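# Fit the orange-ringed plate onto the pinned block post

## Task

Place the plate with the orange ring so it sits flat on the block, threaded over the post, with the block's pin passing through the plate's pin hole (the one of its five small holes that differs from the other four). The plate must stay seated without the robot holding it, and at the end the grippers must have released it and moved away.

## Robot and tools

Robot: two Franka FR3 arms, named left_arm and right_arm, each with a Robotiq 2F-140 two-finger gripper and one wrist camera (cam_left_wrist, cam_right_wrist, each 504x504 pixels). The names do not refer to image sides. Each arm's root sits in the scene frame at left_arm (-0.059, +0.297, 0) m and right_arm (+0.046, -0.317, 0) m, both turned slightly about z.

Scene frame: origin on the table surface midway between the arms, +z up, +x out across the table, +y toward left_arm. All printed gripper poses use this one frame: end_effector_position in metres and end_effector_quat_wxyz. That position is the spot between the finger pads when shut; closed fingertips reach about 33 mm past it, open ones about 9 mm. Fingers point along the gripper's +z and spread along its y. Closing pushes the tips roughly 24 mm further out, so keep that much clearance above a surface. Printed positions can be off, more so at long reach.

execute_actions takes "actions", a list holding at most one item, plus an optional "pictures" boolean (images come by default). An empty list only reports the current state. An item {"steps": N} without rows is a wait of up to 300 control steps, counted from the previous result. An item {"rows": [...], "steps": N} moves the robot for up to 15 steps of 1/30 s (default 15); each row covers one step and the final row repeats to fill the count. A refused call moves nothing.

Every row is one flat list of 20 numbers covering both arms, even if only one moves: first left_arm's 10, then right_arm's 10. Each arm's 10 are seven absolute joint target angles in radians (same order as the Joint positions line), then gripper position, force_limit, speed, each in [-1, 1]. Joint ranges in order: waist -2.744..2.744, shoulder -1.784..1.784, upper arm roll -2.901..2.901, elbow -3.042..-0.152, forearm roll -2.807..2.807, wrist pitch 0.544..4.517, wrist roll -3.016..3.016. A target more than 0.018 rad beyond a range end, and further out than the current angle, gets the call refused; true ends may differ by up to 0.018 rad, and targets past a true end are clipped there, signalled by "joint sent to its limit" (possibly referring to an earlier still-running action).

Gripper numbers: position +1 is fully open (140 mm), about -0.8 is pads touching, -1 closes until blocked. force_limit runs about 14 N at -1, 60 N at 0, 107 N at +1 (for parts up to 40 mm wide). speed is about 30 mm/s at -1, 140 at 0, 250 at +1. To keep a gripper unchanged, resend its previous three numbers; zeros are a real command. To grasp, send -1 and confirm object_status 2. Status codes: 0 moving, 1 blocked while opening, 2 blocked while closing, 3 reached target or pads met (a thin part may still be held). Stalled fingers stay put until the position value changes by at least 0.01 or the object yields or slips. With status 2, a new force_limit applies only alongside a new position (e.g. switch between -1 and -0.98). position_measured is in counts: 3 fully open, 230 pads touching, not linear in mm.

Motion: targets are kept within a fixed lead of the measured angles each step (0.248 rad for the first four joints, 0.677 forearm roll, 0.715 wrist pitch, 1.54 wrist roll), and all of an arm's targets are scaled back if they would put the gripper over 70 mm from where it is. Far targets therefore take several calls. Arms keep heading for the last row while you think or wait, until everything nearly stops or a step is HELD. HELD marks steps where your row was not (fully) sent; "joint command not followed" means a clearance check altered or blocked joint targets, the rest of the row still applying. Result lines also list Joint positions and Joint velocities per arm.

zoom_image takes "camera" (cam_left_wrist or cam_right_wrist) and "region" [x0, y0, x1, y1] in pixels of that camera's latest image, top-left origin, at most 504x504; it returns an enlarged view. read_manual with optional "section" ("licences") only returns licence text. finished_scene with "scene" (integer) ends the current scene irreversibly and reports whether the goal holds; call it only after releasing and retreating.

Hazards: the arm halts for 10 s if a joint torque reaches its limit (85 N m for the first four joints, 11 for the last three) or an outside force, held weight included, reaches 85 N. Holding loads heats motors; MOTOR HOT warns, and an OVER-TEMPERATURE FAULT brakes the arm until cool. Avoid arm-to-arm collisions, hard pushes, slams, drops and slips, and never let anything fall off the table. Parts may occasionally be tugged or nudged by outside disturbances. Prefer quick, smooth, low-effort motion.

Each tool is called after "Request:" as name(argument=value, ...), one argument or row to a line, values as JSON.

## Session

Request:
execute_actions(
  actions=[],
)

Scene clock: 0.00 s of 5100.00 s.
left_arm: end_effector_position=(+0.6481, +0.1180, +0.2967) position_measured=3 object_status=3 end_effector_quat_wxyz=(+0.001, +0.968, +0.250, -0.009) | right_arm: end_effector_position=(+0.3226, -0.4268, +0.3761) position_measured=3 object_status=3 end_effector_quat_wxyz=(-0.067, +0.995, +0.069, -0.016)
Joint positions: left_arm=[-0.276  0.693  0.113 -0.854 -0.082  1.528 -2.294] | right_arm=[-0.08  -0.726 -0.137 -2.309  0.017  1.5   -2.087]
Joint velocities: left_arm=[-0.001 -0.    -0.002 -0.001  0.001  0.    -0.   ] | right_arm=[-0.001  0.001  0.002  0.001 -0.     0.    -0.002]

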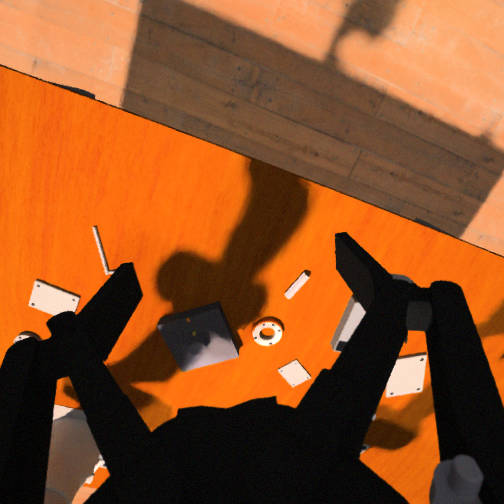

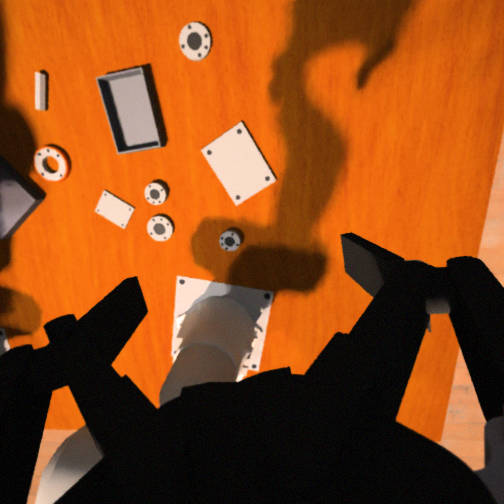

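Request:
execute_actions(
  actions=[
    {"rows":[[-0.502,0.103,0,-1.86,0,1.963,-1.043,1,0,0,-0.08,-0.726,-0.137,-2.309,0.017,1.5,-2.087,1,0,0]]},
  ],
  pictures=false,
)

Request:
execute_actions(
  actions=[
    {"steps":90},
  ],
)

Scene clock: 13.17 s of 5100.00 s.
left_arm: end_effector_position=(+0.5194, -0.0438, +0.3936) position_measured=3 object_status=3 end_effector_quat_wxyz=(+0.034, +0.958, -0.265, +0.106) | right_arm: end_effector_position=(+0.3226, -0.4268, +0.3761) position_measured=3 object_status=3 end_effector_quat_wxyz=(-0.067, +0.995, +0.069, -0.016)
Joint positions: left_arm=[-0.5    0.14  -0.002 -1.514 -0.012  1.877 -1.555] | right_arm=[-0.08  -0.726 -0.137 -2.309  0.017  1.5   -2.087]
Joint velocities: left_arm=[-0.184 -1.147 -0.116 -1.835  0.073  0.517  1.63 ] | right_arm=[ 0.001  0.001  0.     0.001 -0.    -0.001 -0.   ]
Steps of this call (steps 1 to 90: nothing new was sent; then 9.67 s passed at rest; steps 91 to 105: all 15 steps of this action). Readings (joint positions | what the end effector reports):
91: left_arm=[-0.281 0.679 0.110 -0.878 -0.077 1.547 -2.261] | right_arm=[-0.080 -0.726 -0.137 -2.309 0.017 1.500 -2.087] | left_arm position_measured=3 object_status=3 | right_arm position_measured=3 object_status=3
92: left_arm=[-0.293 0.661 0.105 -0.904 -0.071 1.568 -2.225] | right_arm=[-0.080 -0.726 -0.137 -2.309 0.017 1.500 -2.087] | left_arm position_measured=3 object_status=3 | right_arm position_measured=3 object_status=3
94: left_arm=[-0.325 0.618 0.089 -0.957 -0.061 1.610 -2.150] | right_arm=[-0.080 -0.726 -0.137 -2.309 0.017 1.500 -2.087] | left_arm position_measured=3 object_status=3 | right_arm position_measured=3 object_status=3
98: left_arm=[-0.400 0.501 0.052 -1.089 -0.042 1.700 -1.977] | right_arm=[-0.080 -0.726 -0.137 -2.309 0.017 1.500 -2.087] | left_arm position_measured=3 object_status=3 | right_arm position_measured=3 object_status=3
105: the state above

Scene clock: 16.17 s of 5100.00 s.
left_arm: end_effector_position=(+0.4470, -0.0013, +0.2483) position_measured=3 object_status=3 end_effector_quat_wxyz=(+0.001, +0.865, -0.502, -0.003) | right_arm: end_effector_position=(+0.3226, -0.4268, +0.3761) position_measured=3 object_status=3 end_effector_quat_wxyz=(-0.067, +0.995, +0.069, -0.016)
Joint positions: left_arm=[-0.504  0.105 -0.002 -1.86  -0.002  1.96  -1.049] | right_arm=[-0.08  -0.726 -0.137 -2.309  0.017  1.5   -2.087]
Joint velocities: left_arm=[ 0.001  0.001 -0.001 -0.002 -0.001 -0.001  0.002] | right_arm=[ 0.    -0.     0.    -0.     0.001  0.    -0.001]
Steps of this call (steps 1 to 60: the robot went on to your last target; steps 61 to 90: nothing new was sent). Readings (joint positions | what the end effector reports):
1: left_arm=[-0.504 0.115 -0.004 -1.562 -0.011 1.888 -1.518] | right_arm=[-0.080 -0.726 -0.137 -2.309 0.017 1.500 -2.087] | left_arm position_measured=3 object_status=3 | right_arm position_measured=3 object_status=3
2: left_arm=[-0.506 0.104 -0.005 -1.603 -0.010 1.897 -1.490] | right_arm=[-0.080 -0.726 -0.137 -2.309 0.017 1.500 -2.087] | left_arm position_measured=3 object_status=3 | right_arm position_measured=3 object_status=3
4: left_arm=[-0.506 0.097 -0.005 -1.681 -0.008 1.910 -1.440] | right_arm=[-0.080 -0.726 -0.137 -2.309 0.017 1.500 -2.087] | left_arm position_measured=3 object_status=3 | right_arm position_measured=3 object_status=3
8: left_arm=[-0.505 0.106 -0.003 -1.821 -0.005 1.933 -1.314] | right_arm=[-0.080 -0.726 -0.137 -2.309 0.017 1.500 -2.087] | left_arm position_measured=3 object_status=3 | right_arm position_measured=3 object_status=3
90: the state above
All arms were judged still, so your last target was given up. Only a new action makes them travel on or press farther. Fingers that are still opening or closing keep moving.

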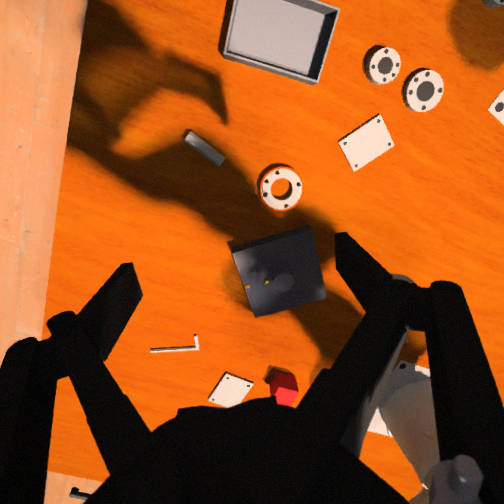

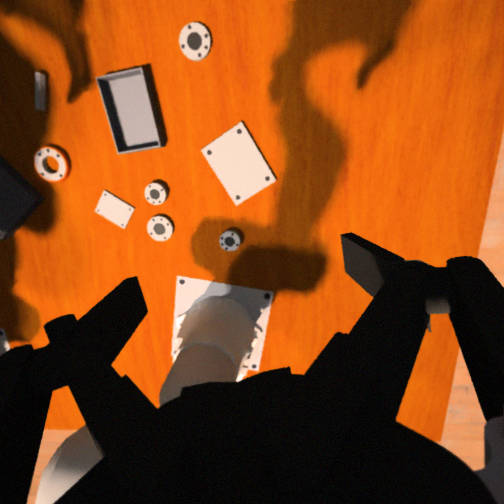

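Request:
zoom_image(
  camera="cam_left_wrist",
  region=[210,150,350,330],
)

Request:
execute_actions(
  actions=[
    {"rows":[[-0.612,0.299,0,-1.9945,0,2.294,-1.16,1,0,0,-0.08,-0.726,-0.137,-2.309,0.017,1.5,-2.087,1,0,0]]},
  ],
  pictures=false,
)

Request:
execute_actions(
  actions=[
    {"steps":40},
  ],
)

Request:
zoom_image(
  camera="cam_left_wrist",
  region=[160,200,400,440],
)

Region (210, 150, 350, 330) of cam_left_wrist's 504x504 image, scaled by 2.800, with more detail than that image has.

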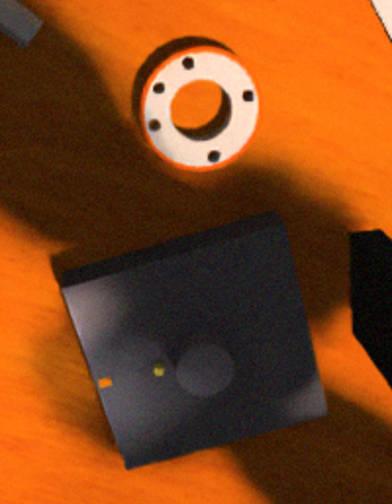

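Scene clock: 22.27 s of 5100.00 s.
left_arm: end_effector_position=(+0.4117, -0.0549, +0.0923) position_measured=3 object_status=3 end_effector_quat_wxyz=(-0.001, +0.856, -0.516, -0.022) | right_arm: end_effector_position=(+0.3226, -0.4268, +0.3761) position_measured=3 object_status=3 end_effector_quat_wxyz=(-0.067, +0.995, +0.069, -0.016)
Joint positions: left_arm=[-0.613  0.305 -0.003 -1.998 -0.002  2.258 -1.125] | right_arm=[-0.08  -0.726 -0.137 -2.309  0.017  1.5   -2.087]
Joint velocities: left_arm=[-0.001 -0.047  0.01   0.031 -0.     0.2   -0.092] | right_arm=[ 0.001  0.001 -0.001 -0.001 -0.001  0.    -0.001]
Steps of this call (steps 1 to 90: nothing new was sent; then 2.60 s passed at rest; steps 91 to 105: all 15 steps of this action). Readings (joint positions | what the end effector reports):
91: left_arm=[-0.511 0.111 0.003 -1.866 -0.002 1.983 -1.053] | right_arm=[-0.080 -0.726 -0.137 -2.309 0.017 1.500 -2.087] | left_arm position_measured=3 object_status=3 | right_arm position_measured=3 object_status=3
92: left_arm=[-0.521 0.127 0.005 -1.876 -0.002 2.009 -1.057] | right_arm=[-0.080 -0.726 -0.137 -2.309 0.017 1.500 -2.087] | left_arm position_measured=3 object_status=3 | right_arm position_measured=3 object_status=3
94: left_arm=[-0.545 0.170 0.005 -1.906 -0.002 2.059 -1.066] | right_arm=[-0.080 -0.726 -0.137 -2.309 0.017 1.500 -2.087] | left_arm position_measured=3 object_status=3 | right_arm position_measured=3 object_status=3
98: left_arm=[-0.593 0.270 0.002 -1.973 -0.002 2.171 -1.093] | right_arm=[-0.080 -0.726 -0.137 -2.309 0.017 1.500 -2.087] | left_arm position_measured=3 object_status=3 | right_arm position_measured=3 object_status=3
105: the state above

Scene clock: 23.60 s of 5100.00 s.
left_arm: end_effector_position=(+0.4223, -0.0622, +0.0985) position_measured=3 object_status=3 end_effector_quat_wxyz=(+0.001, +0.864, -0.504, -0.003) | right_arm: end_effector_position=(+0.3226, -0.4268, +0.3761) position_measured=3 object_status=3 end_effector_quat_wxyz=(-0.067, +0.995, +0.069, -0.016)
Joint positions: left_arm=[-0.613  0.301 -0.002 -1.995 -0.002  2.291 -1.153] | right_arm=[-0.08  -0.726 -0.137 -2.309  0.017  1.5   -2.087]
Joint velocities: left_arm=[ 0.001  0.    -0.001 -0.001  0.001  0.    -0.002] | right_arm=[-0.    -0.002  0.001 -0.001  0.     0.    -0.001]
Steps of this call (steps 1 to 30: the robot went on to your last target; steps 31 to 40: nothing new was sent). Readings (joint positions | what the end effector reports):
1: left_arm=[-0.613 0.303 -0.002 -1.997 -0.002 2.264 -1.128] | right_arm=[-0.080 -0.726 -0.137 -2.309 0.017 1.500 -2.087] | left_arm position_measured=3 object_status=3 | right_arm position_measured=3 object_status=3
2: left_arm=[-0.613 0.302 -0.002 -1.996 -0.002 2.269 -1.131] | right_arm=[-0.080 -0.726 -0.137 -2.309 0.017 1.500 -2.087] | left_arm position_measured=3 object_status=3 | right_arm position_measured=3 object_status=3
4: left_arm=[-0.613 0.301 -0.002 -1.995 -0.002 2.277 -1.135] | right_arm=[-0.080 -0.726 -0.137 -2.309 0.017 1.500 -2.087] | left_arm position_measured=3 object_status=3 | right_arm position_measured=3 object_status=3
8: left_arm=[-0.613 0.301 -0.002 -1.995 -0.002 2.285 -1.142] | right_arm=[-0.080 -0.726 -0.137 -2.309 0.017 1.500 -2.087] | left_arm position_measured=3 object_status=3 | right_arm position_measured=3 object_status=3
40: the state above
All arms were judged still, so your last target was given up. Only a new action makes them travel on or press farther. Fingers that are still opening or closing keep moving.

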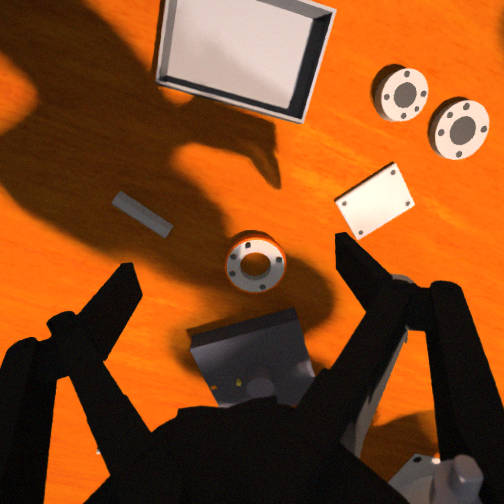

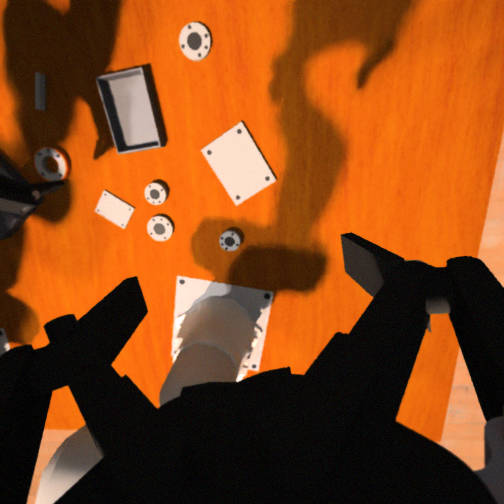

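Region (160, 200, 400, 440) of cam_left_wrist's 504x504 image, scaled by 2.100, with more detail than that image has.

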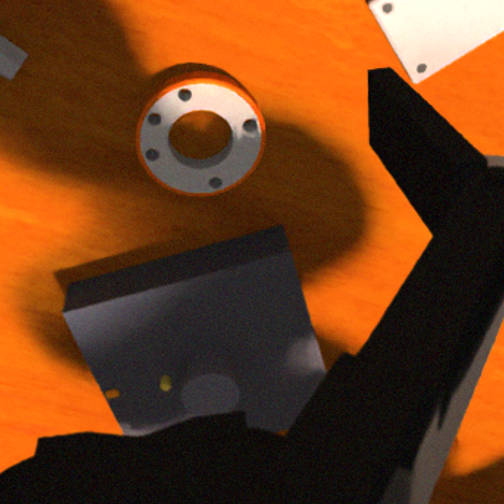

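Request:
execute_actions(
  actions=[
    {"rows":[[-0.608,0.289,0,-2.16,0,2.452,-1.16,1,0,0,-0.08,-0.726,-0.137,-2.309,0.017,1.5,-2.087,1,0,0]]},
  ],
  pictures=false,
)

Request:
execute_actions(
  actions=[
    {"steps":30},
  ],
)

Scene clock: 30.77 s of 5100.00 s.
left_arm: end_effector_position=(+0.3927, -0.0381, +0.0492) position_measured=3 object_status=3 end_effector_quat_wxyz=(+0.000, +0.864, -0.503, -0.005) | right_arm: end_effector_position=(+0.3226, -0.4268, +0.3761) position_measured=3 object_status=3 end_effector_quat_wxyz=(-0.067, +0.995, +0.069, -0.016)
Joint positions: left_arm=[-0.61   0.291 -0.002 -2.159 -0.001  2.44  -1.154] | right_arm=[-0.08  -0.726 -0.137 -2.309  0.017  1.5   -2.087]
Joint velocities: left_arm=[ 0.001 -0.004  0.001 -0.    -0.002  0.056  0.002] | right_arm=[ 0.001 -0.    -0.001  0.001  0.    -0.001 -0.002]
Steps of this call (steps 1 to 90: nothing new was sent; then 3.67 s passed at rest; steps 91 to 105: all 15 steps of this action). Readings (joint positions | what the end effector reports):
91: left_arm=[-0.613 0.289 -0.002 -2.027 -0.001 2.321 -1.154] | right_arm=[-0.080 -0.726 -0.137 -2.309 0.017 1.500 -2.087] | left_arm position_measured=3 object_status=3 | right_arm position_measured=3 object_status=3
92: left_arm=[-0.612 0.282 -0.002 -2.068 -0.001 2.345 -1.154] | right_arm=[-0.080 -0.726 -0.137 -2.309 0.017 1.500 -2.087] | left_arm position_measured=3 object_status=3 | right_arm position_measured=3 object_status=3
94: left_arm=[-0.611 0.287 -0.002 -2.123 -0.001 2.377 -1.154] | right_arm=[-0.080 -0.726 -0.137 -2.309 0.017 1.500 -2.087] | left_arm position_measured=3 object_status=3 | right_arm position_measured=3 object_status=3
98: left_arm=[-0.610 0.295 -0.002 -2.158 -0.001 2.413 -1.154] | right_arm=[-0.080 -0.726 -0.137 -2.309 0.017 1.500 -2.087] | left_arm position_measured=3 object_status=3 | right_arm position_measured=3 object_status=3
105: the state above

Scene clock: 31.77 s of 5100.00 s.
left_arm: end_effector_position=(+0.3949, -0.0398, +0.0500) position_measured=3 object_status=3 end_effector_quat_wxyz=(+0.001, +0.864, -0.503, -0.001) | right_arm: end_effector_position=(+0.3226, -0.4268, +0.3761) position_measured=3 object_status=3 end_effector_quat_wxyz=(-0.067, +0.995, +0.069, -0.016)
Joint positions: left_arm=[-0.61   0.291 -0.002 -2.159 -0.001  2.449 -1.154] | right_arm=[-0.08  -0.726 -0.137 -2.309  0.017  1.5   -2.087]
Joint velocities: left_arm=[-0.    -0.001  0.001  0.    -0.001 -0.001  0.   ] | right_arm=[ 0.001  0.    -0.001  0.001 -0.001  0.    -0.001]
Steps of this call (steps 1 to 15: the robot went on to your last target; steps 16 to 30: nothing new was sent). Readings (joint positions | what the end effector reports):
1: left_arm=[-0.610 0.291 -0.002 -2.159 -0.001 2.442 -1.154] | right_arm=[-0.080 -0.726 -0.137 -2.309 0.017 1.500 -2.087] | left_arm position_measured=3 object_status=3 | right_arm position_measured=3 object_status=3
2: left_arm=[-0.610 0.291 -0.002 -2.159 -0.001 2.443 -1.154] | right_arm=[-0.080 -0.726 -0.137 -2.309 0.017 1.500 -2.087] | left_arm position_measured=3 object_status=3 | right_arm position_measured=3 object_status=3
4: left_arm=[-0.610 0.291 -0.002 -2.159 -0.001 2.445 -1.154] | right_arm=[-0.080 -0.726 -0.137 -2.309 0.017 1.500 -2.087] | left_arm position_measured=3 object_status=3 | right_arm position_measured=3 object_status=3
8: left_arm=[-0.610 0.291 -0.002 -2.159 -0.001 2.447 -1.154] | right_arm=[-0.080 -0.726 -0.137 -2.309 0.017 1.500 -2.087] | left_arm position_measured=3 object_status=3 | right_arm position_measured=3 object_status=3
30: the state above
All arms were judged still, so your last target was given up. Only a new action makes them travel on or press farther. Fingers that are still opening or closing keep moving.

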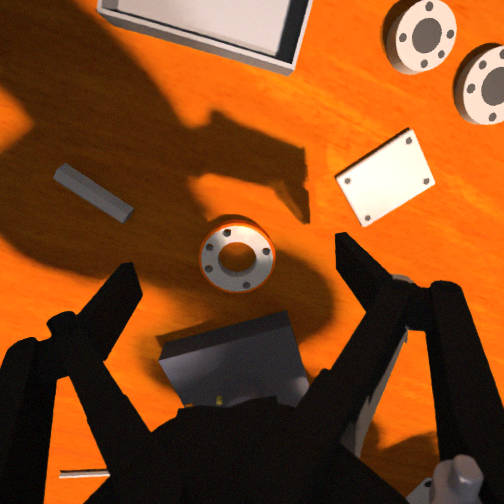

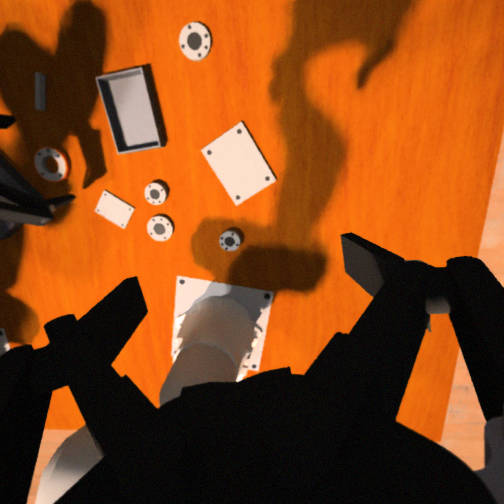

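Request:
execute_actions(
  actions=[
    {"rows":[[-0.608,0.3195,0,-2.1646,0,2.487,-1.16,1,0,0,-0.08,-0.726,-0.137,-2.309,0.017,1.5,-2.087,1,0,0]]},
  ],
  pictures=false,
)

Request:
execute_actions(
  actions=[
    {"rows":[[-0.608,0.3195,0,-2.1646,0,2.487,-1.16,-1,0,-0.5,-0.08,-0.726,-0.137,-2.309,0.017,1.5,-2.087,1,0,0]]},
  ],
  pictures=false,
)

Request:
execute_actions(
  actions=[
    {"steps":30},
  ],
)

Scene clock: 37.07 s of 5100.00 s.
left_arm: end_effector_position=(+0.3946, -0.0395, +0.0355) position_measured=3 object_status=3 end_effector_quat_wxyz=(+0.001, +0.865, -0.503, -0.001) | right_arm: end_effector_position=(+0.3226, -0.4268, +0.3761) position_measured=3 object_status=3 end_effector_quat_wxyz=(-0.067, +0.995, +0.069, -0.016)
Joint positions: left_arm=[-0.61   0.318 -0.002 -2.165 -0.001  2.482 -1.154] | right_arm=[-0.08  -0.726 -0.137 -2.309  0.017  1.5   -2.087]
Joint velocities: left_arm=[-0.001  0.001 -0.002 -0.     0.002  0.012 -0.001] | right_arm=[ 0.     0.     0.002  0.001 -0.001  0.    -0.002]
Steps of this call (steps 1 to 90: nothing new was sent; then 1.80 s passed at rest; steps 91 to 105: all 15 steps of this action). Readings (joint positions | what the end effector reports):
91: left_arm=[-0.610 0.294 -0.002 -2.159 -0.001 2.455 -1.154] | right_arm=[-0.080 -0.726 -0.137 -2.309 0.017 1.500 -2.087] | left_arm position_measured=3 object_status=3 | right_arm position_measured=3 object_status=3
92: left_arm=[-0.610 0.300 -0.002 -2.159 -0.001 2.461 -1.154] | right_arm=[-0.080 -0.726 -0.137 -2.309 0.017 1.500 -2.087] | left_arm position_measured=3 object_status=3 | right_arm position_measured=3 object_status=3
94: left_arm=[-0.610 0.311 -0.002 -2.162 -0.001 2.468 -1.154] | right_arm=[-0.080 -0.726 -0.137 -2.309 0.017 1.500 -2.087] | left_arm position_measured=3 object_status=3 | right_arm position_measured=3 object_status=3
98: left_arm=[-0.610 0.318 -0.002 -2.165 -0.001 2.476 -1.154] | right_arm=[-0.080 -0.726 -0.137 -2.309 0.017 1.500 -2.087] | left_arm position_measured=3 object_status=3 | right_arm position_measured=3 object_status=3
105: the state above

Scene clock: 37.57 s of 5100.00 s.
left_arm: end_effector_position=(+0.3951, -0.0399, +0.0356) position_measured=67 object_status=0 end_effector_quat_wxyz=(+0.001, +0.865, -0.503, +0.000) | right_arm: end_effector_position=(+0.3226, -0.4268, +0.3761) position_measured=3 object_status=3 end_effector_quat_wxyz=(-0.067, +0.995, +0.069, -0.016)
Joint positions: left_arm=[-0.61   0.319 -0.002 -2.165 -0.001  2.484 -1.154] | right_arm=[-0.08  -0.726 -0.137 -2.309  0.017  1.5   -2.087]
Joint velocities: left_arm=[-0.001  0.     0.    -0.    -0.001  0.001  0.001] | right_arm=[-0.    -0.     0.001 -0.     0.    -0.     0.   ]
Steps of this call (steps 1 to 15: all 15 steps of this action). Readings (joint positions | what the end effector reports):
1: left_arm=[-0.610 0.318 -0.002 -2.165 -0.001 2.482 -1.154] | right_arm=[-0.080 -0.726 -0.137 -2.309 0.017 1.500 -2.087] | left_arm position_measured=3 object_status=0 | right_arm position_measured=3 object_status=3
2: left_arm=[-0.610 0.318 -0.002 -2.165 -0.001 2.482 -1.154] | right_arm=[-0.080 -0.726 -0.137 -2.309 0.017 1.500 -2.087] | left_arm position_measured=7 object_status=0 | right_arm position_measured=3 object_status=3
4: left_arm=[-0.610 0.318 -0.002 -2.165 -0.001 2.483 -1.154] | right_arm=[-0.080 -0.726 -0.137 -2.309 0.017 1.500 -2.087] | left_arm position_measured=16 object_status=0 | right_arm position_measured=3 object_status=3
8: left_arm=[-0.610 0.318 -0.002 -2.165 -0.001 2.483 -1.154] | right_arm=[-0.080 -0.726 -0.137 -2.309 0.017 1.500 -2.087] | left_arm position_measured=34 object_status=0 | right_arm position_measured=3 object_status=3
15: the state above

Scene clock: 38.57 s of 5100.00 s.
left_arm: end_effector_position=(+0.3982, -0.0420, +0.0391) position_measured=205 object_status=0 end_effector_quat_wxyz=(+0.001, +0.865, -0.502, +0.005) | right_arm: end_effector_position=(+0.3226, -0.4268, +0.3761) position_measured=3 object_status=3 end_effector_quat_wxyz=(-0.067, +0.995, +0.069, -0.016)
Joint positions: left_arm=[-0.61   0.315 -0.002 -2.161 -0.001  2.486 -1.154] | right_arm=[-0.08  -0.726 -0.137 -2.309  0.017  1.5   -2.087]
Joint velocities: left_arm=[-0.    -0.016  0.001  0.007  0.004  0.01   0.001] | right_arm=[-0.001 -0.001  0.    -0.001 -0.001  0.    -0.002]
Steps of this call (steps 1 to 15: the robot went on to your last target; steps 16 to 30: nothing new was sent). Readings (joint positions | what the end effector reports):
1: left_arm=[-0.610 0.319 -0.002 -2.165 -0.001 2.484 -1.154] | right_arm=[-0.080 -0.726 -0.137 -2.309 0.017 1.500 -2.087] | left_arm position_measured=71 object_status=0 | right_arm position_measured=3 object_status=3
2: left_arm=[-0.610 0.319 -0.002 -2.165 -0.001 2.484 -1.154] | right_arm=[-0.080 -0.726 -0.137 -2.309 0.017 1.500 -2.087] | left_arm position_measured=76 object_status=0 | right_arm position_measured=3 object_status=3
4: left_arm=[-0.610 0.319 -0.002 -2.165 -0.001 2.484 -1.154] | right_arm=[-0.080 -0.726 -0.137 -2.309 0.017 1.500 -2.087] | left_arm position_measured=85 object_status=0 | right_arm position_measured=3 object_status=3
8: left_arm=[-0.610 0.319 -0.002 -2.165 -0.001 2.484 -1.154] | right_arm=[-0.080 -0.726 -0.137 -2.309 0.017 1.500 -2.087] | left_arm position_measured=103 object_status=0 | right_arm position_measured=3 object_status=3
30: the state above
All arms were judged still, so your last target was given up. Only a new action makes them travel on or press farther. Fingers that are still opening or closing keep moving.

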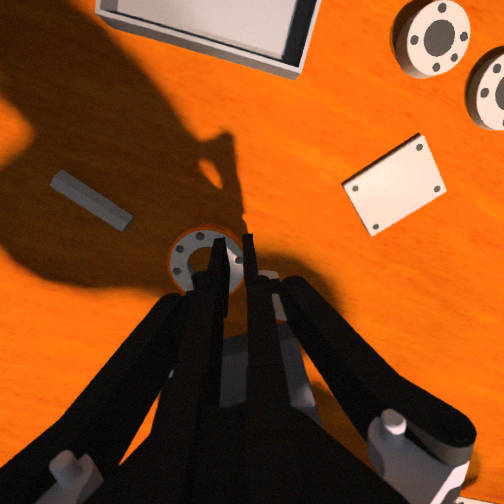

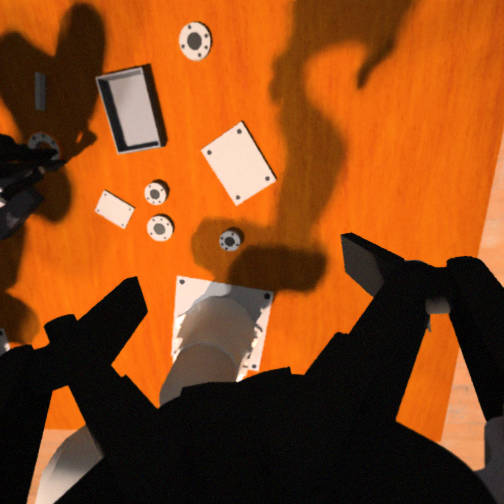

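Request:
execute_actions(
  actions=[
    {"rows":[[-0.608,0.3,0,-2.162,0,2.465,-1.16,1,0,0,-0.08,-0.726,-0.137,-2.309,0.017,1.5,-2.087,1,0,0]]},
  ],
  pictures=false,
)

Request:
execute_actions(
  actions=[
    {"steps":25},
  ],
)

Scene clock: 45.77 s of 5100.00 s.
left_arm: end_effector_position=(+0.3966, -0.0407, +0.0446) position_measured=128 object_status=0 end_effector_quat_wxyz=(+0.001, +0.865, -0.502, +0.003) | right_arm: end_effector_position=(+0.3226, -0.4268, +0.3761) position_measured=3 object_status=3 end_effector_quat_wxyz=(-0.067, +0.995, +0.069, -0.016)
Joint positions: left_arm=[-0.61   0.302 -0.002 -2.162 -0.001  2.469 -1.154] | right_arm=[-0.08  -0.726 -0.137 -2.309  0.017  1.5   -2.087]
Joint velocities: left_arm=[ 0.    -0.001  0.     0.001  0.    -0.007  0.002] | right_arm=[-0.001 -0.     0.001  0.    -0.     0.    -0.   ]
Steps of this call (steps 1 to 90: nothing new was sent; then 3.70 s passed at rest; steps 91 to 105: all 15 steps of this action). Readings (joint positions | what the end effector reports):
91: left_arm=[-0.610 0.313 -0.002 -2.162 -0.001 2.484 -1.154] | right_arm=[-0.080 -0.726 -0.137 -2.309 0.017 1.500 -2.087] | left_arm position_measured=233 object_status=0 | right_arm position_measured=3 object_status=3
92: left_arm=[-0.610 0.310 -0.002 -2.162 -0.001 2.481 -1.154] | right_arm=[-0.080 -0.726 -0.137 -2.309 0.017 1.500 -2.087] | left_arm position_measured=231 object_status=0 | right_arm position_measured=3 object_status=3
94: left_arm=[-0.610 0.305 -0.002 -2.162 -0.001 2.477 -1.154] | right_arm=[-0.080 -0.726 -0.137 -2.309 0.017 1.500 -2.087] | left_arm position_measured=211 object_status=0 | right_arm position_measured=3 object_status=3
98: left_arm=[-0.610 0.302 -0.002 -2.162 -0.001 2.472 -1.154] | right_arm=[-0.080 -0.726 -0.137 -2.309 0.017 1.500 -2.087] | left_arm position_measured=181 object_status=0 | right_arm position_measured=3 object_status=3
105: the state above

Scene clock: 46.60 s of 5100.00 s.
left_arm: end_effector_position=(+0.3963, -0.0405, +0.0447) position_measured=3 object_status=3 end_effector_quat_wxyz=(+0.001, +0.865, -0.502, +0.002) | right_arm: end_effector_position=(+0.3226, -0.4268, +0.3761) position_measured=3 object_status=3 end_effector_quat_wxyz=(-0.067, +0.995, +0.069, -0.016)
Joint positions: left_arm=[-0.61   0.302 -0.002 -2.162 -0.001  2.468 -1.154] | right_arm=[-0.08  -0.726 -0.137 -2.309  0.017  1.5   -2.087]
Joint velocities: left_arm=[ 0.     0.002 -0.001  0.001 -0.     0.001 -0.001] | right_arm=[ 0.001  0.001 -0.002  0.001 -0.     0.001  0.   ]
Steps of this call (steps 1 to 15: the robot went on to your last target; steps 16 to 25: nothing new was sent). Readings (joint positions | what the end effector reports):
1: left_arm=[-0.610 0.302 -0.002 -2.162 -0.001 2.469 -1.154] | right_arm=[-0.080 -0.726 -0.137 -2.309 0.017 1.500 -2.087] | left_arm position_measured=120 object_status=0 | right_arm position_measured=3 object_status=3
2: left_arm=[-0.610 0.302 -0.002 -2.162 -0.001 2.469 -1.154] | right_arm=[-0.080 -0.726 -0.137 -2.309 0.017 1.500 -2.087] | left_arm position_measured=113 object_status=0 | right_arm position_measured=3 object_status=3
4: left_arm=[-0.610 0.302 -0.002 -2.162 -0.001 2.469 -1.154] | right_arm=[-0.080 -0.726 -0.137 -2.309 0.017 1.500 -2.087] | left_arm position_measured=98 object_status=0 | right_arm position_measured=3 object_status=3
8: left_arm=[-0.610 0.302 -0.002 -2.162 -0.001 2.468 -1.154] | right_arm=[-0.080 -0.726 -0.137 -2.309 0.017 1.500 -2.087] | left_arm position_measured=67 object_status=0 | right_arm position_measured=3 object_status=3
25: the state above
All arms were judged still, so your last target was given up. Only a new action makes them travel on or press farther. Fingers that are still opening or closing keep moving.

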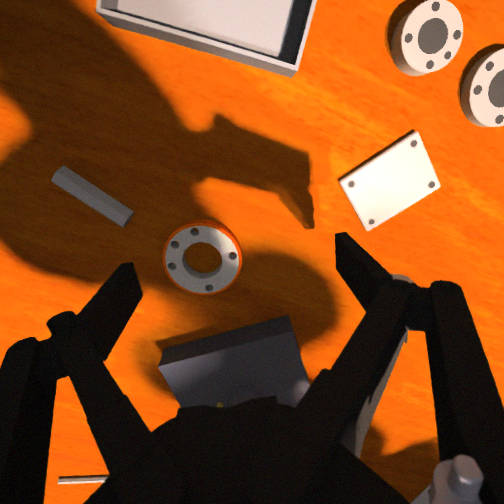

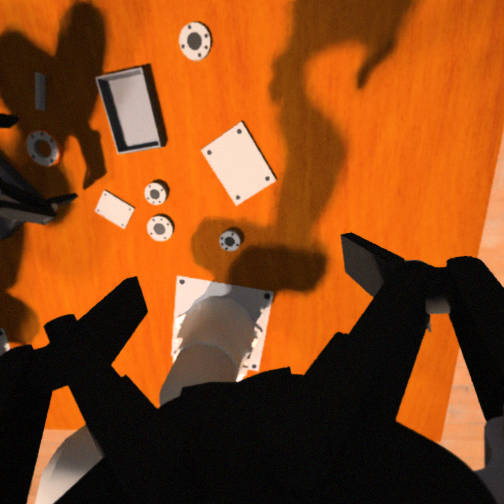

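Request:
execute_actions(
  actions=[
    {"rows":[[-0.562,0.3,0,-2.162,0,2.465,-1.114,1,0,0,-0.08,-0.726,-0.137,-2.309,0.017,1.5,-2.087,1,0,0]],"steps":10},
  ],
  pictures=false,
)

Request:
execute_actions(
  actions=[
    {"rows":[[-0.562,0.3505,0,-2.14,0,2.494,-1.114,0.3,0,0,-0.08,-0.726,-0.137,-2.309,0.017,1.5,-2.087,1,0,0]]},
  ],
)

Request:
execute_actions(
  actions=[
    {"rows":[[-0.562,0.3505,0,-2.14,0,2.494,-1.114,-1,0,-0.5,-0.08,-0.726,-0.137,-2.309,0.017,1.5,-2.087,1,0,0]]},
  ],
)

Scene clock: 51.30 s of 5100.00 s.
left_arm: end_effector_position=(+0.4130, -0.0167, +0.0447) position_measured=3 object_status=3 end_effector_quat_wxyz=(+0.000, +0.872, -0.490, +0.002) | right_arm: end_effector_position=(+0.3226, -0.4268, +0.3761) position_measured=3 object_status=3 end_effector_quat_wxyz=(-0.067, +0.995, +0.069, -0.016)
Joint positions: left_arm=[-0.562  0.302  0.002 -2.162 -0.001  2.468 -1.132] | right_arm=[-0.08  -0.726 -0.137 -2.309  0.017  1.5   -2.087]
Joint velocities: left_arm=[ 0.    -0.001  0.    -0.002 -0.002 -0.     0.037] | right_arm=[ 0.     0.    -0.     0.    -0.     0.    -0.002]
Steps of this call (steps 1 to 90: nothing new was sent; then 1.37 s passed at rest; steps 91 to 100: all 10 steps of this action). Readings (joint positions | what the end effector reports):
91: left_arm=[-0.603 0.302 -0.006 -2.162 -0.001 2.468 -1.151] | right_arm=[-0.080 -0.726 -0.137 -2.309 0.017 1.500 -2.087] | left_arm position_measured=3 object_status=3 | right_arm position_measured=3 object_status=3
92: left_arm=[-0.593 0.302 -0.006 -2.162 -0.001 2.468 -1.148] | right_arm=[-0.080 -0.726 -0.137 -2.309 0.017 1.500 -2.087] | left_arm position_measured=3 object_status=3 | right_arm position_measured=3 object_status=3
94: left_arm=[-0.576 0.302 -0.003 -2.162 -0.001 2.468 -1.142] | right_arm=[-0.080 -0.726 -0.137 -2.309 0.017 1.500 -2.087] | left_arm position_measured=3 object_status=3 | right_arm position_measured=3 object_status=3
98: left_arm=[-0.562 0.302 0.002 -2.162 -0.001 2.468 -1.135] | right_arm=[-0.080 -0.726 -0.137 -2.309 0.017 1.500 -2.087] | left_arm position_measured=3 object_status=3 | right_arm position_measured=3 object_status=3
100: the state above

Scene clock: 51.80 s of 5100.00 s.
left_arm: end_effector_position=(+0.4166, -0.0191, +0.0274) position_measured=91 object_status=0 end_effector_quat_wxyz=(+0.000, +0.869, -0.494, -0.001) | right_arm: end_effector_position=(+0.3226, -0.4268, +0.3761) position_measured=3 object_status=3 end_effector_quat_wxyz=(-0.067, +0.995, +0.069, -0.016)
Joint positions: left_arm=[-0.562  0.349  0.002 -2.142 -0.001  2.489 -1.123] | right_arm=[-0.08  -0.726 -0.137 -2.309  0.017  1.5   -2.087]
Joint velocities: left_arm=[ 0.001 -0.     0.001  0.002  0.001  0.008  0.006] | right_arm=[-0.001  0.002  0.     0.     0.    -0.     0.002]
Steps of this call (steps 1 to 15: all 15 steps of this action). Readings (joint positions | what the end effector reports):
1: left_arm=[-0.562 0.309 0.002 -2.155 -0.001 2.471 -1.131] | right_arm=[-0.080 -0.726 -0.137 -2.309 0.017 1.500 -2.087] | left_arm position_measured=3 object_status=0 | right_arm position_measured=3 object_status=3
2: left_arm=[-0.562 0.320 0.002 -2.148 -0.001 2.476 -1.130] | right_arm=[-0.080 -0.726 -0.137 -2.309 0.017 1.500 -2.087] | left_arm position_measured=9 object_status=0 | right_arm position_measured=3 object_status=3
4: left_arm=[-0.562 0.337 0.002 -2.144 -0.001 2.481 -1.128] | right_arm=[-0.080 -0.726 -0.137 -2.309 0.017 1.500 -2.087] | left_arm position_measured=24 object_status=0 | right_arm position_measured=3 object_status=3
8: left_arm=[-0.562 0.349 0.002 -2.144 -0.001 2.485 -1.125] | right_arm=[-0.080 -0.726 -0.137 -2.309 0.017 1.500 -2.087] | left_arm position_measured=55 object_status=0 | right_arm position_measured=3 object_status=3
15: the state above

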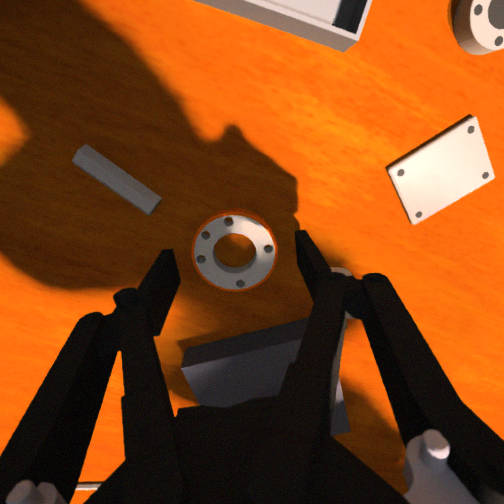

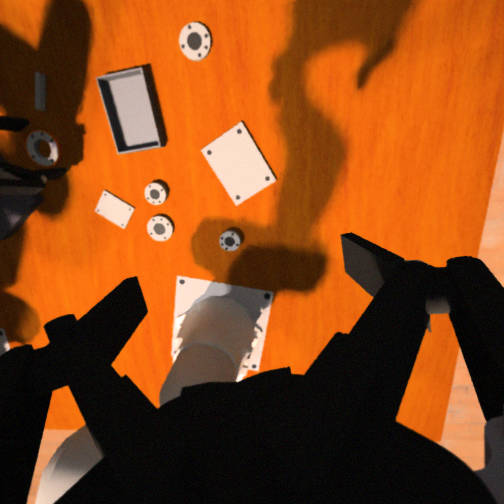

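Scene clock: 52.30 s of 5100.00 s.
left_arm: end_effector_position=(+0.4174, -0.0197, +0.0280) position_measured=139 object_status=0 end_effector_quat_wxyz=(+0.000, +0.869, -0.495, +0.000) | right_arm: end_effector_position=(+0.3226, -0.4268, +0.3761) position_measured=3 object_status=3 end_effector_quat_wxyz=(-0.067, +0.995, +0.069, -0.016)
Joint positions: left_arm=[-0.562  0.349  0.002 -2.141 -0.001  2.491 -1.121] | right_arm=[-0.08  -0.726 -0.137 -2.309  0.017  1.5   -2.087]
Joint velocities: left_arm=[ 0.     0.001  0.001 -0.    -0.001 -0.     0.   ] | right_arm=[ 0.     0.    -0.     0.001 -0.001  0.     0.   ]
Steps of this call (steps 1 to 15: all 15 steps of this action). Readings (joint positions | what the end effector reports):
1: left_arm=[-0.562 0.349 0.002 -2.141 -0.001 2.490 -1.122] | right_arm=[-0.080 -0.726 -0.137 -2.309 0.017 1.500 -2.087] | left_arm position_measured=91 object_status=0 | right_arm position_measured=3 object_status=3
2: left_arm=[-0.562 0.349 0.002 -2.141 -0.001 2.490 -1.122] | right_arm=[-0.080 -0.726 -0.137 -2.309 0.017 1.500 -2.087] | left_arm position_measured=95 object_status=0 | right_arm position_measured=3 object_status=3
4: left_arm=[-0.562 0.349 0.002 -2.141 -0.001 2.490 -1.122] | right_arm=[-0.080 -0.726 -0.137 -2.309 0.017 1.500 -2.087] | left_arm position_measured=104 object_status=0 | right_arm position_measured=3 object_status=3
8: left_arm=[-0.562 0.349 0.002 -2.141 -0.001 2.491 -1.121] | right_arm=[-0.080 -0.726 -0.137 -2.309 0.017 1.500 -2.087] | left_arm position_measured=122 object_status=0 | right_arm position_measured=3 object_status=3
15: the state above

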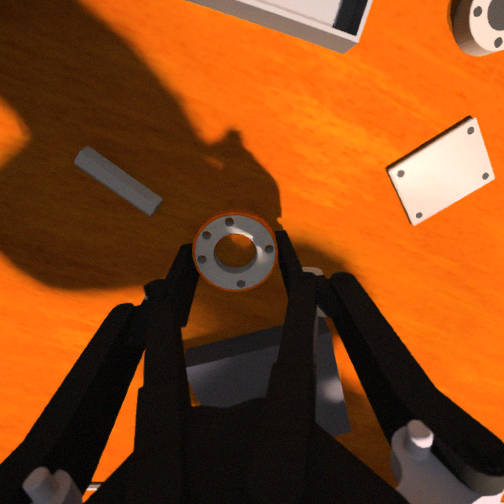

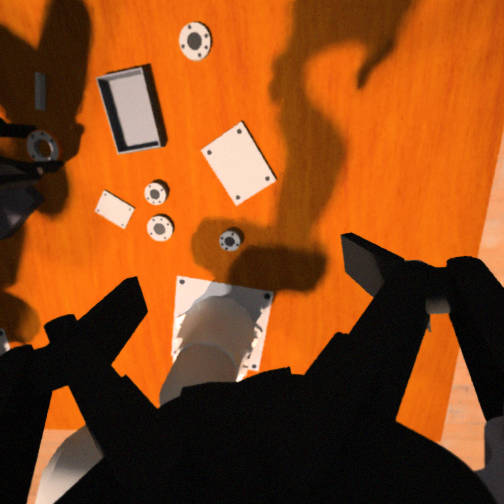

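Request:
execute_actions(
  actions=[
    {"rows":[[-0.562,0.21,0,-2.104,0,2.317,-1.114,-1,0,-0.5,-0.08,-0.726,-0.137,-2.309,0.017,1.5,-2.087,1,0,0]]},
  ],
)

Request:
execute_actions(
  actions=[
    {"rows":[[-0.54,0.12,0,-2.2,0,2.33,-1.3,-1,0,-0.5,-0.08,-0.726,-0.137,-2.309,0.017,1.5,-2.087,1,0,0]],"steps":8},
  ],
  pictures=false,
)

Request:
execute_actions(
  actions=[
    {"rows":[[-0.47,-0.084,0,-2.48,0,2.399,-1.727,-1,0,-0.5,-0.08,-0.726,-0.137,-2.309,0.017,1.5,-2.087,1,0,0]]},
  ],
  pictures=false,
)

Request:
execute_actions(
  actions=[
    {"steps":40},
  ],
)

Request:
zoom_image(
  camera="cam_left_wrist",
  region=[140,160,340,360],
)

Scene clock: 60.33 s of 5100.00 s.
left_arm: end_effector_position=(+0.4227, -0.0234, +0.1098) position_measured=139 object_status=2 end_effector_quat_wxyz=(+0.001, +0.869, -0.495, +0.009) | right_arm: end_effector_position=(+0.3226, -0.4268, +0.3761) position_measured=3 object_status=3 end_effector_quat_wxyz=(-0.067, +0.995, +0.069, -0.016)
Joint positions: left_arm=[-0.562  0.209  0.002 -2.103 -0.001  2.33  -1.12 ] | right_arm=[-0.08  -0.726 -0.137 -2.309  0.017  1.5   -2.087]
Joint velocities: left_arm=[ 0.     0.011  0.001 -0.01  -0.001 -0.065  0.002] | right_arm=[ 0.    -0.    -0.001 -0.001 -0.    -0.001 -0.002]
Steps of this call (steps 1 to 15: the robot went on to your last target; steps 16 to 90: nothing new was sent; then 4.53 s passed at rest; steps 91 to 105: all 15 steps of this action). Readings (joint positions | what the end effector reports):
91: left_arm=[-0.562 0.338 0.002 -2.141 -0.001 2.465 -1.120] | right_arm=[-0.080 -0.726 -0.137 -2.309 0.017 1.500 -2.087] | left_arm position_measured=139 object_status=2 | right_arm position_measured=3 object_status=3
92: left_arm=[-0.562 0.311 0.002 -2.139 -0.001 2.438 -1.120] | right_arm=[-0.080 -0.726 -0.137 -2.309 0.017 1.500 -2.087] | left_arm position_measured=139 object_status=2 | right_arm position_measured=3 object_status=3
94: left_arm=[-0.562 0.255 0.002 -2.121 -0.001 2.399 -1.120] | right_arm=[-0.080 -0.726 -0.137 -2.309 0.017 1.500 -2.087] | left_arm position_measured=139 object_status=2 | right_arm position_measured=3 object_status=3
98: left_arm=[-0.562 0.205 0.002 -2.098 -0.001 2.360 -1.120] | right_arm=[-0.080 -0.726 -0.137 -2.309 0.017 1.500 -2.087] | left_arm position_measured=139 object_status=2 | right_arm position_measured=3 object_status=3
105: the state above

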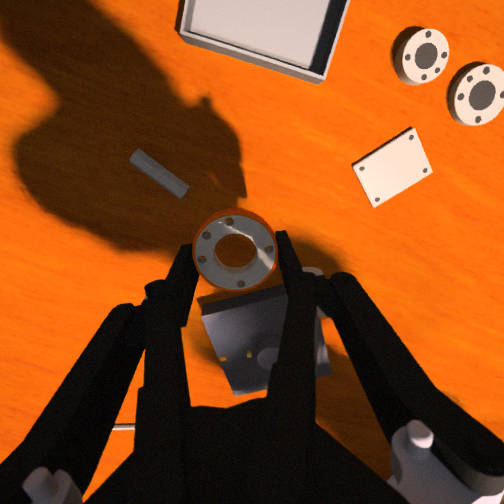

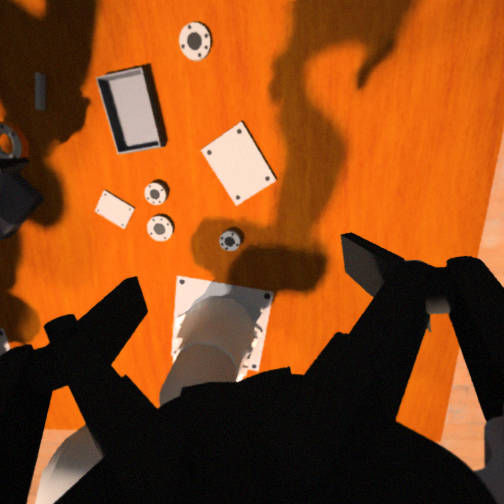

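Scene clock: 60.60 s of 5100.00 s.
left_arm: end_effector_position=(+0.4045, +0.0012, +0.1183) position_measured=139 object_status=2 end_effector_quat_wxyz=(+0.001, +0.897, -0.443, +0.006) | right_arm: end_effector_position=(+0.3226, -0.4268, +0.3761) position_measured=3 object_status=3 end_effector_quat_wxyz=(-0.067, +0.995, +0.069, -0.016)
Joint positions: left_arm=[-0.542  0.124  0.    -2.195 -0.001  2.33  -1.22 ] | right_arm=[-0.08  -0.726 -0.137 -2.309  0.017  1.5   -2.087]
Joint velocities: left_arm=[ 0.001 -0.035 -0.001 -0.043  0.001 -0.    -0.244] | right_arm=[ 0.001  0.     0.    -0.001  0.001  0.     0.002]
Steps of this call (steps 1 to 8: all 8 steps of this action). Readings (joint positions | what the end effector reports):
1: left_arm=[-0.559 0.192 -0.001 -2.127 -0.001 2.332 -1.136] | right_arm=[-0.080 -0.726 -0.137 -2.309 0.017 1.500 -2.087] | left_arm position_measured=139 object_status=2 | right_arm position_measured=3 object_status=3
2: left_arm=[-0.555 0.170 -0.001 -2.154 -0.001 2.331 -1.152] | right_arm=[-0.080 -0.726 -0.137 -2.309 0.017 1.500 -2.087] | left_arm position_measured=139 object_status=2 | right_arm position_measured=3 object_status=3
4: left_arm=[-0.547 0.142 -0.001 -2.181 -0.001 2.330 -1.180] | right_arm=[-0.080 -0.726 -0.137 -2.309 0.017 1.500 -2.087] | left_arm position_measured=139 object_status=2 | right_arm position_measured=3 object_status=3
8: the state above

Scene clock: 61.10 s of 5100.00 s.
left_arm: end_effector_position=(+0.3483, +0.0770, +0.1087) position_measured=139 object_status=2 end_effector_quat_wxyz=(-0.001, +0.975, -0.220, -0.003) | right_arm: end_effector_position=(+0.3226, -0.4268, +0.3761) position_measured=3 object_status=3 end_effector_quat_wxyz=(-0.067, +0.995, +0.069, -0.016)
Joint positions: left_arm=[-0.471 -0.081  0.002 -2.479 -0.     2.391 -1.621] | right_arm=[-0.08  -0.726 -0.137 -2.309  0.017  1.5   -2.087]
Joint velocities: left_arm=[-0.    -0.006 -0.002 -0.005 -0.001  0.025 -0.33 ] | right_arm=[ 0.    -0.    -0.     0.001  0.001 -0.001 -0.   ]
Steps of this call (steps 1 to 15: all 15 steps of this action). Readings (joint positions | what the end effector reports):
1: left_arm=[-0.531 0.089 -0.007 -2.247 -0.000 2.348 -1.264] | right_arm=[-0.080 -0.726 -0.137 -2.309 0.017 1.500 -2.087] | left_arm position_measured=139 object_status=2 | right_arm position_measured=3 object_status=3
2: left_arm=[-0.517 0.036 -0.008 -2.318 -0.000 2.354 -1.306] | right_arm=[-0.080 -0.726 -0.137 -2.309 0.017 1.500 -2.087] | left_arm position_measured=139 object_status=2 | right_arm position_measured=3 object_status=3
4: left_arm=[-0.490 -0.035 -0.002 -2.411 -0.000 2.365 -1.387] | right_arm=[-0.080 -0.726 -0.137 -2.309 0.017 1.500 -2.087] | left_arm position_measured=139 object_status=2 | right_arm position_measured=3 object_status=3
8: left_arm=[-0.471 -0.074 0.003 -2.469 -0.000 2.380 -1.506] | right_arm=[-0.080 -0.726 -0.137 -2.309 0.017 1.500 -2.087] | left_arm position_measured=139 object_status=2 | right_arm position_measured=3 object_status=3
15: the state above

Scene clock: 62.43 s of 5100.00 s.
left_arm: end_effector_position=(+0.3493, +0.0764, +0.1091) position_measured=139 object_status=2 end_effector_quat_wxyz=(-0.000, +0.985, -0.172, -0.001) | right_arm: end_effector_position=(+0.3226, -0.4268, +0.3761) position_measured=3 object_status=3 end_effector_quat_wxyz=(-0.067, +0.995, +0.069, -0.016)
Joint positions: left_arm=[-0.471 -0.081  0.002 -2.479 -0.     2.395 -1.719] | right_arm=[-0.08  -0.726 -0.137 -2.309  0.017  1.5   -2.087]
Joint velocities: left_arm=[ 0.     0.001 -0.001 -0.     0.     0.    -0.003] | right_arm=[ 0.001  0.    -0.    -0.001  0.    -0.     0.001]
Steps of this call (steps 1 to 40: the robot went on to your last target). Readings (joint positions | what the end effector reports):
1: left_arm=[-0.471 -0.081 0.002 -2.479 -0.000 2.392 -1.631] | right_arm=[-0.080 -0.726 -0.137 -2.309 0.017 1.500 -2.087] | left_arm position_measured=139 object_status=2 | right_arm position_measured=3 object_status=3
2: left_arm=[-0.471 -0.081 0.002 -2.479 -0.000 2.393 -1.640] | right_arm=[-0.080 -0.726 -0.137 -2.309 0.017 1.500 -2.087] | left_arm position_measured=139 object_status=2 | right_arm position_measured=3 object_status=3
4: left_arm=[-0.471 -0.081 0.002 -2.479 -0.000 2.393 -1.656] | right_arm=[-0.080 -0.726 -0.137 -2.309 0.017 1.500 -2.087] | left_arm position_measured=139 object_status=2 | right_arm position_measured=3 object_status=3
8: left_arm=[-0.471 -0.081 0.002 -2.479 -0.000 2.395 -1.679] | right_arm=[-0.080 -0.726 -0.137 -2.309 0.017 1.500 -2.087] | left_arm position_measured=139 object_status=2 | right_arm position_measured=3 object_status=3
40: the state above

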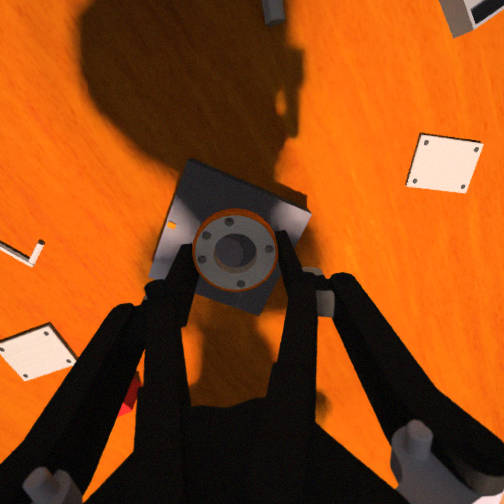

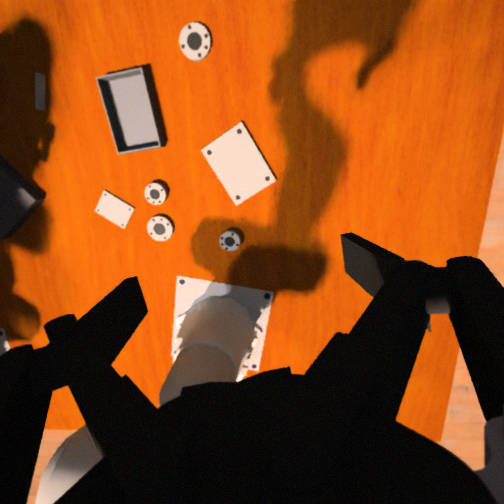

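Region (140, 160, 340, 360) of cam_left_wrist's 504x504 image, scaled by 2.520, with more detail than that image has.

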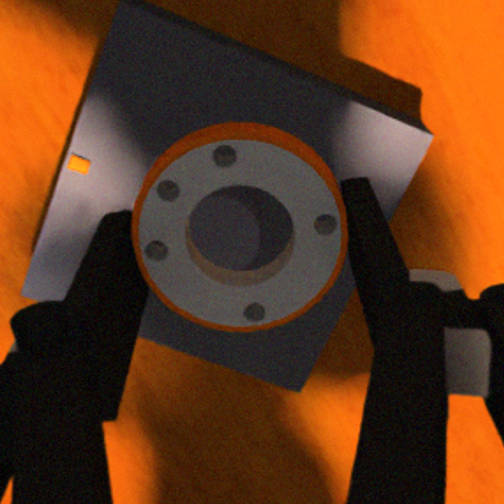

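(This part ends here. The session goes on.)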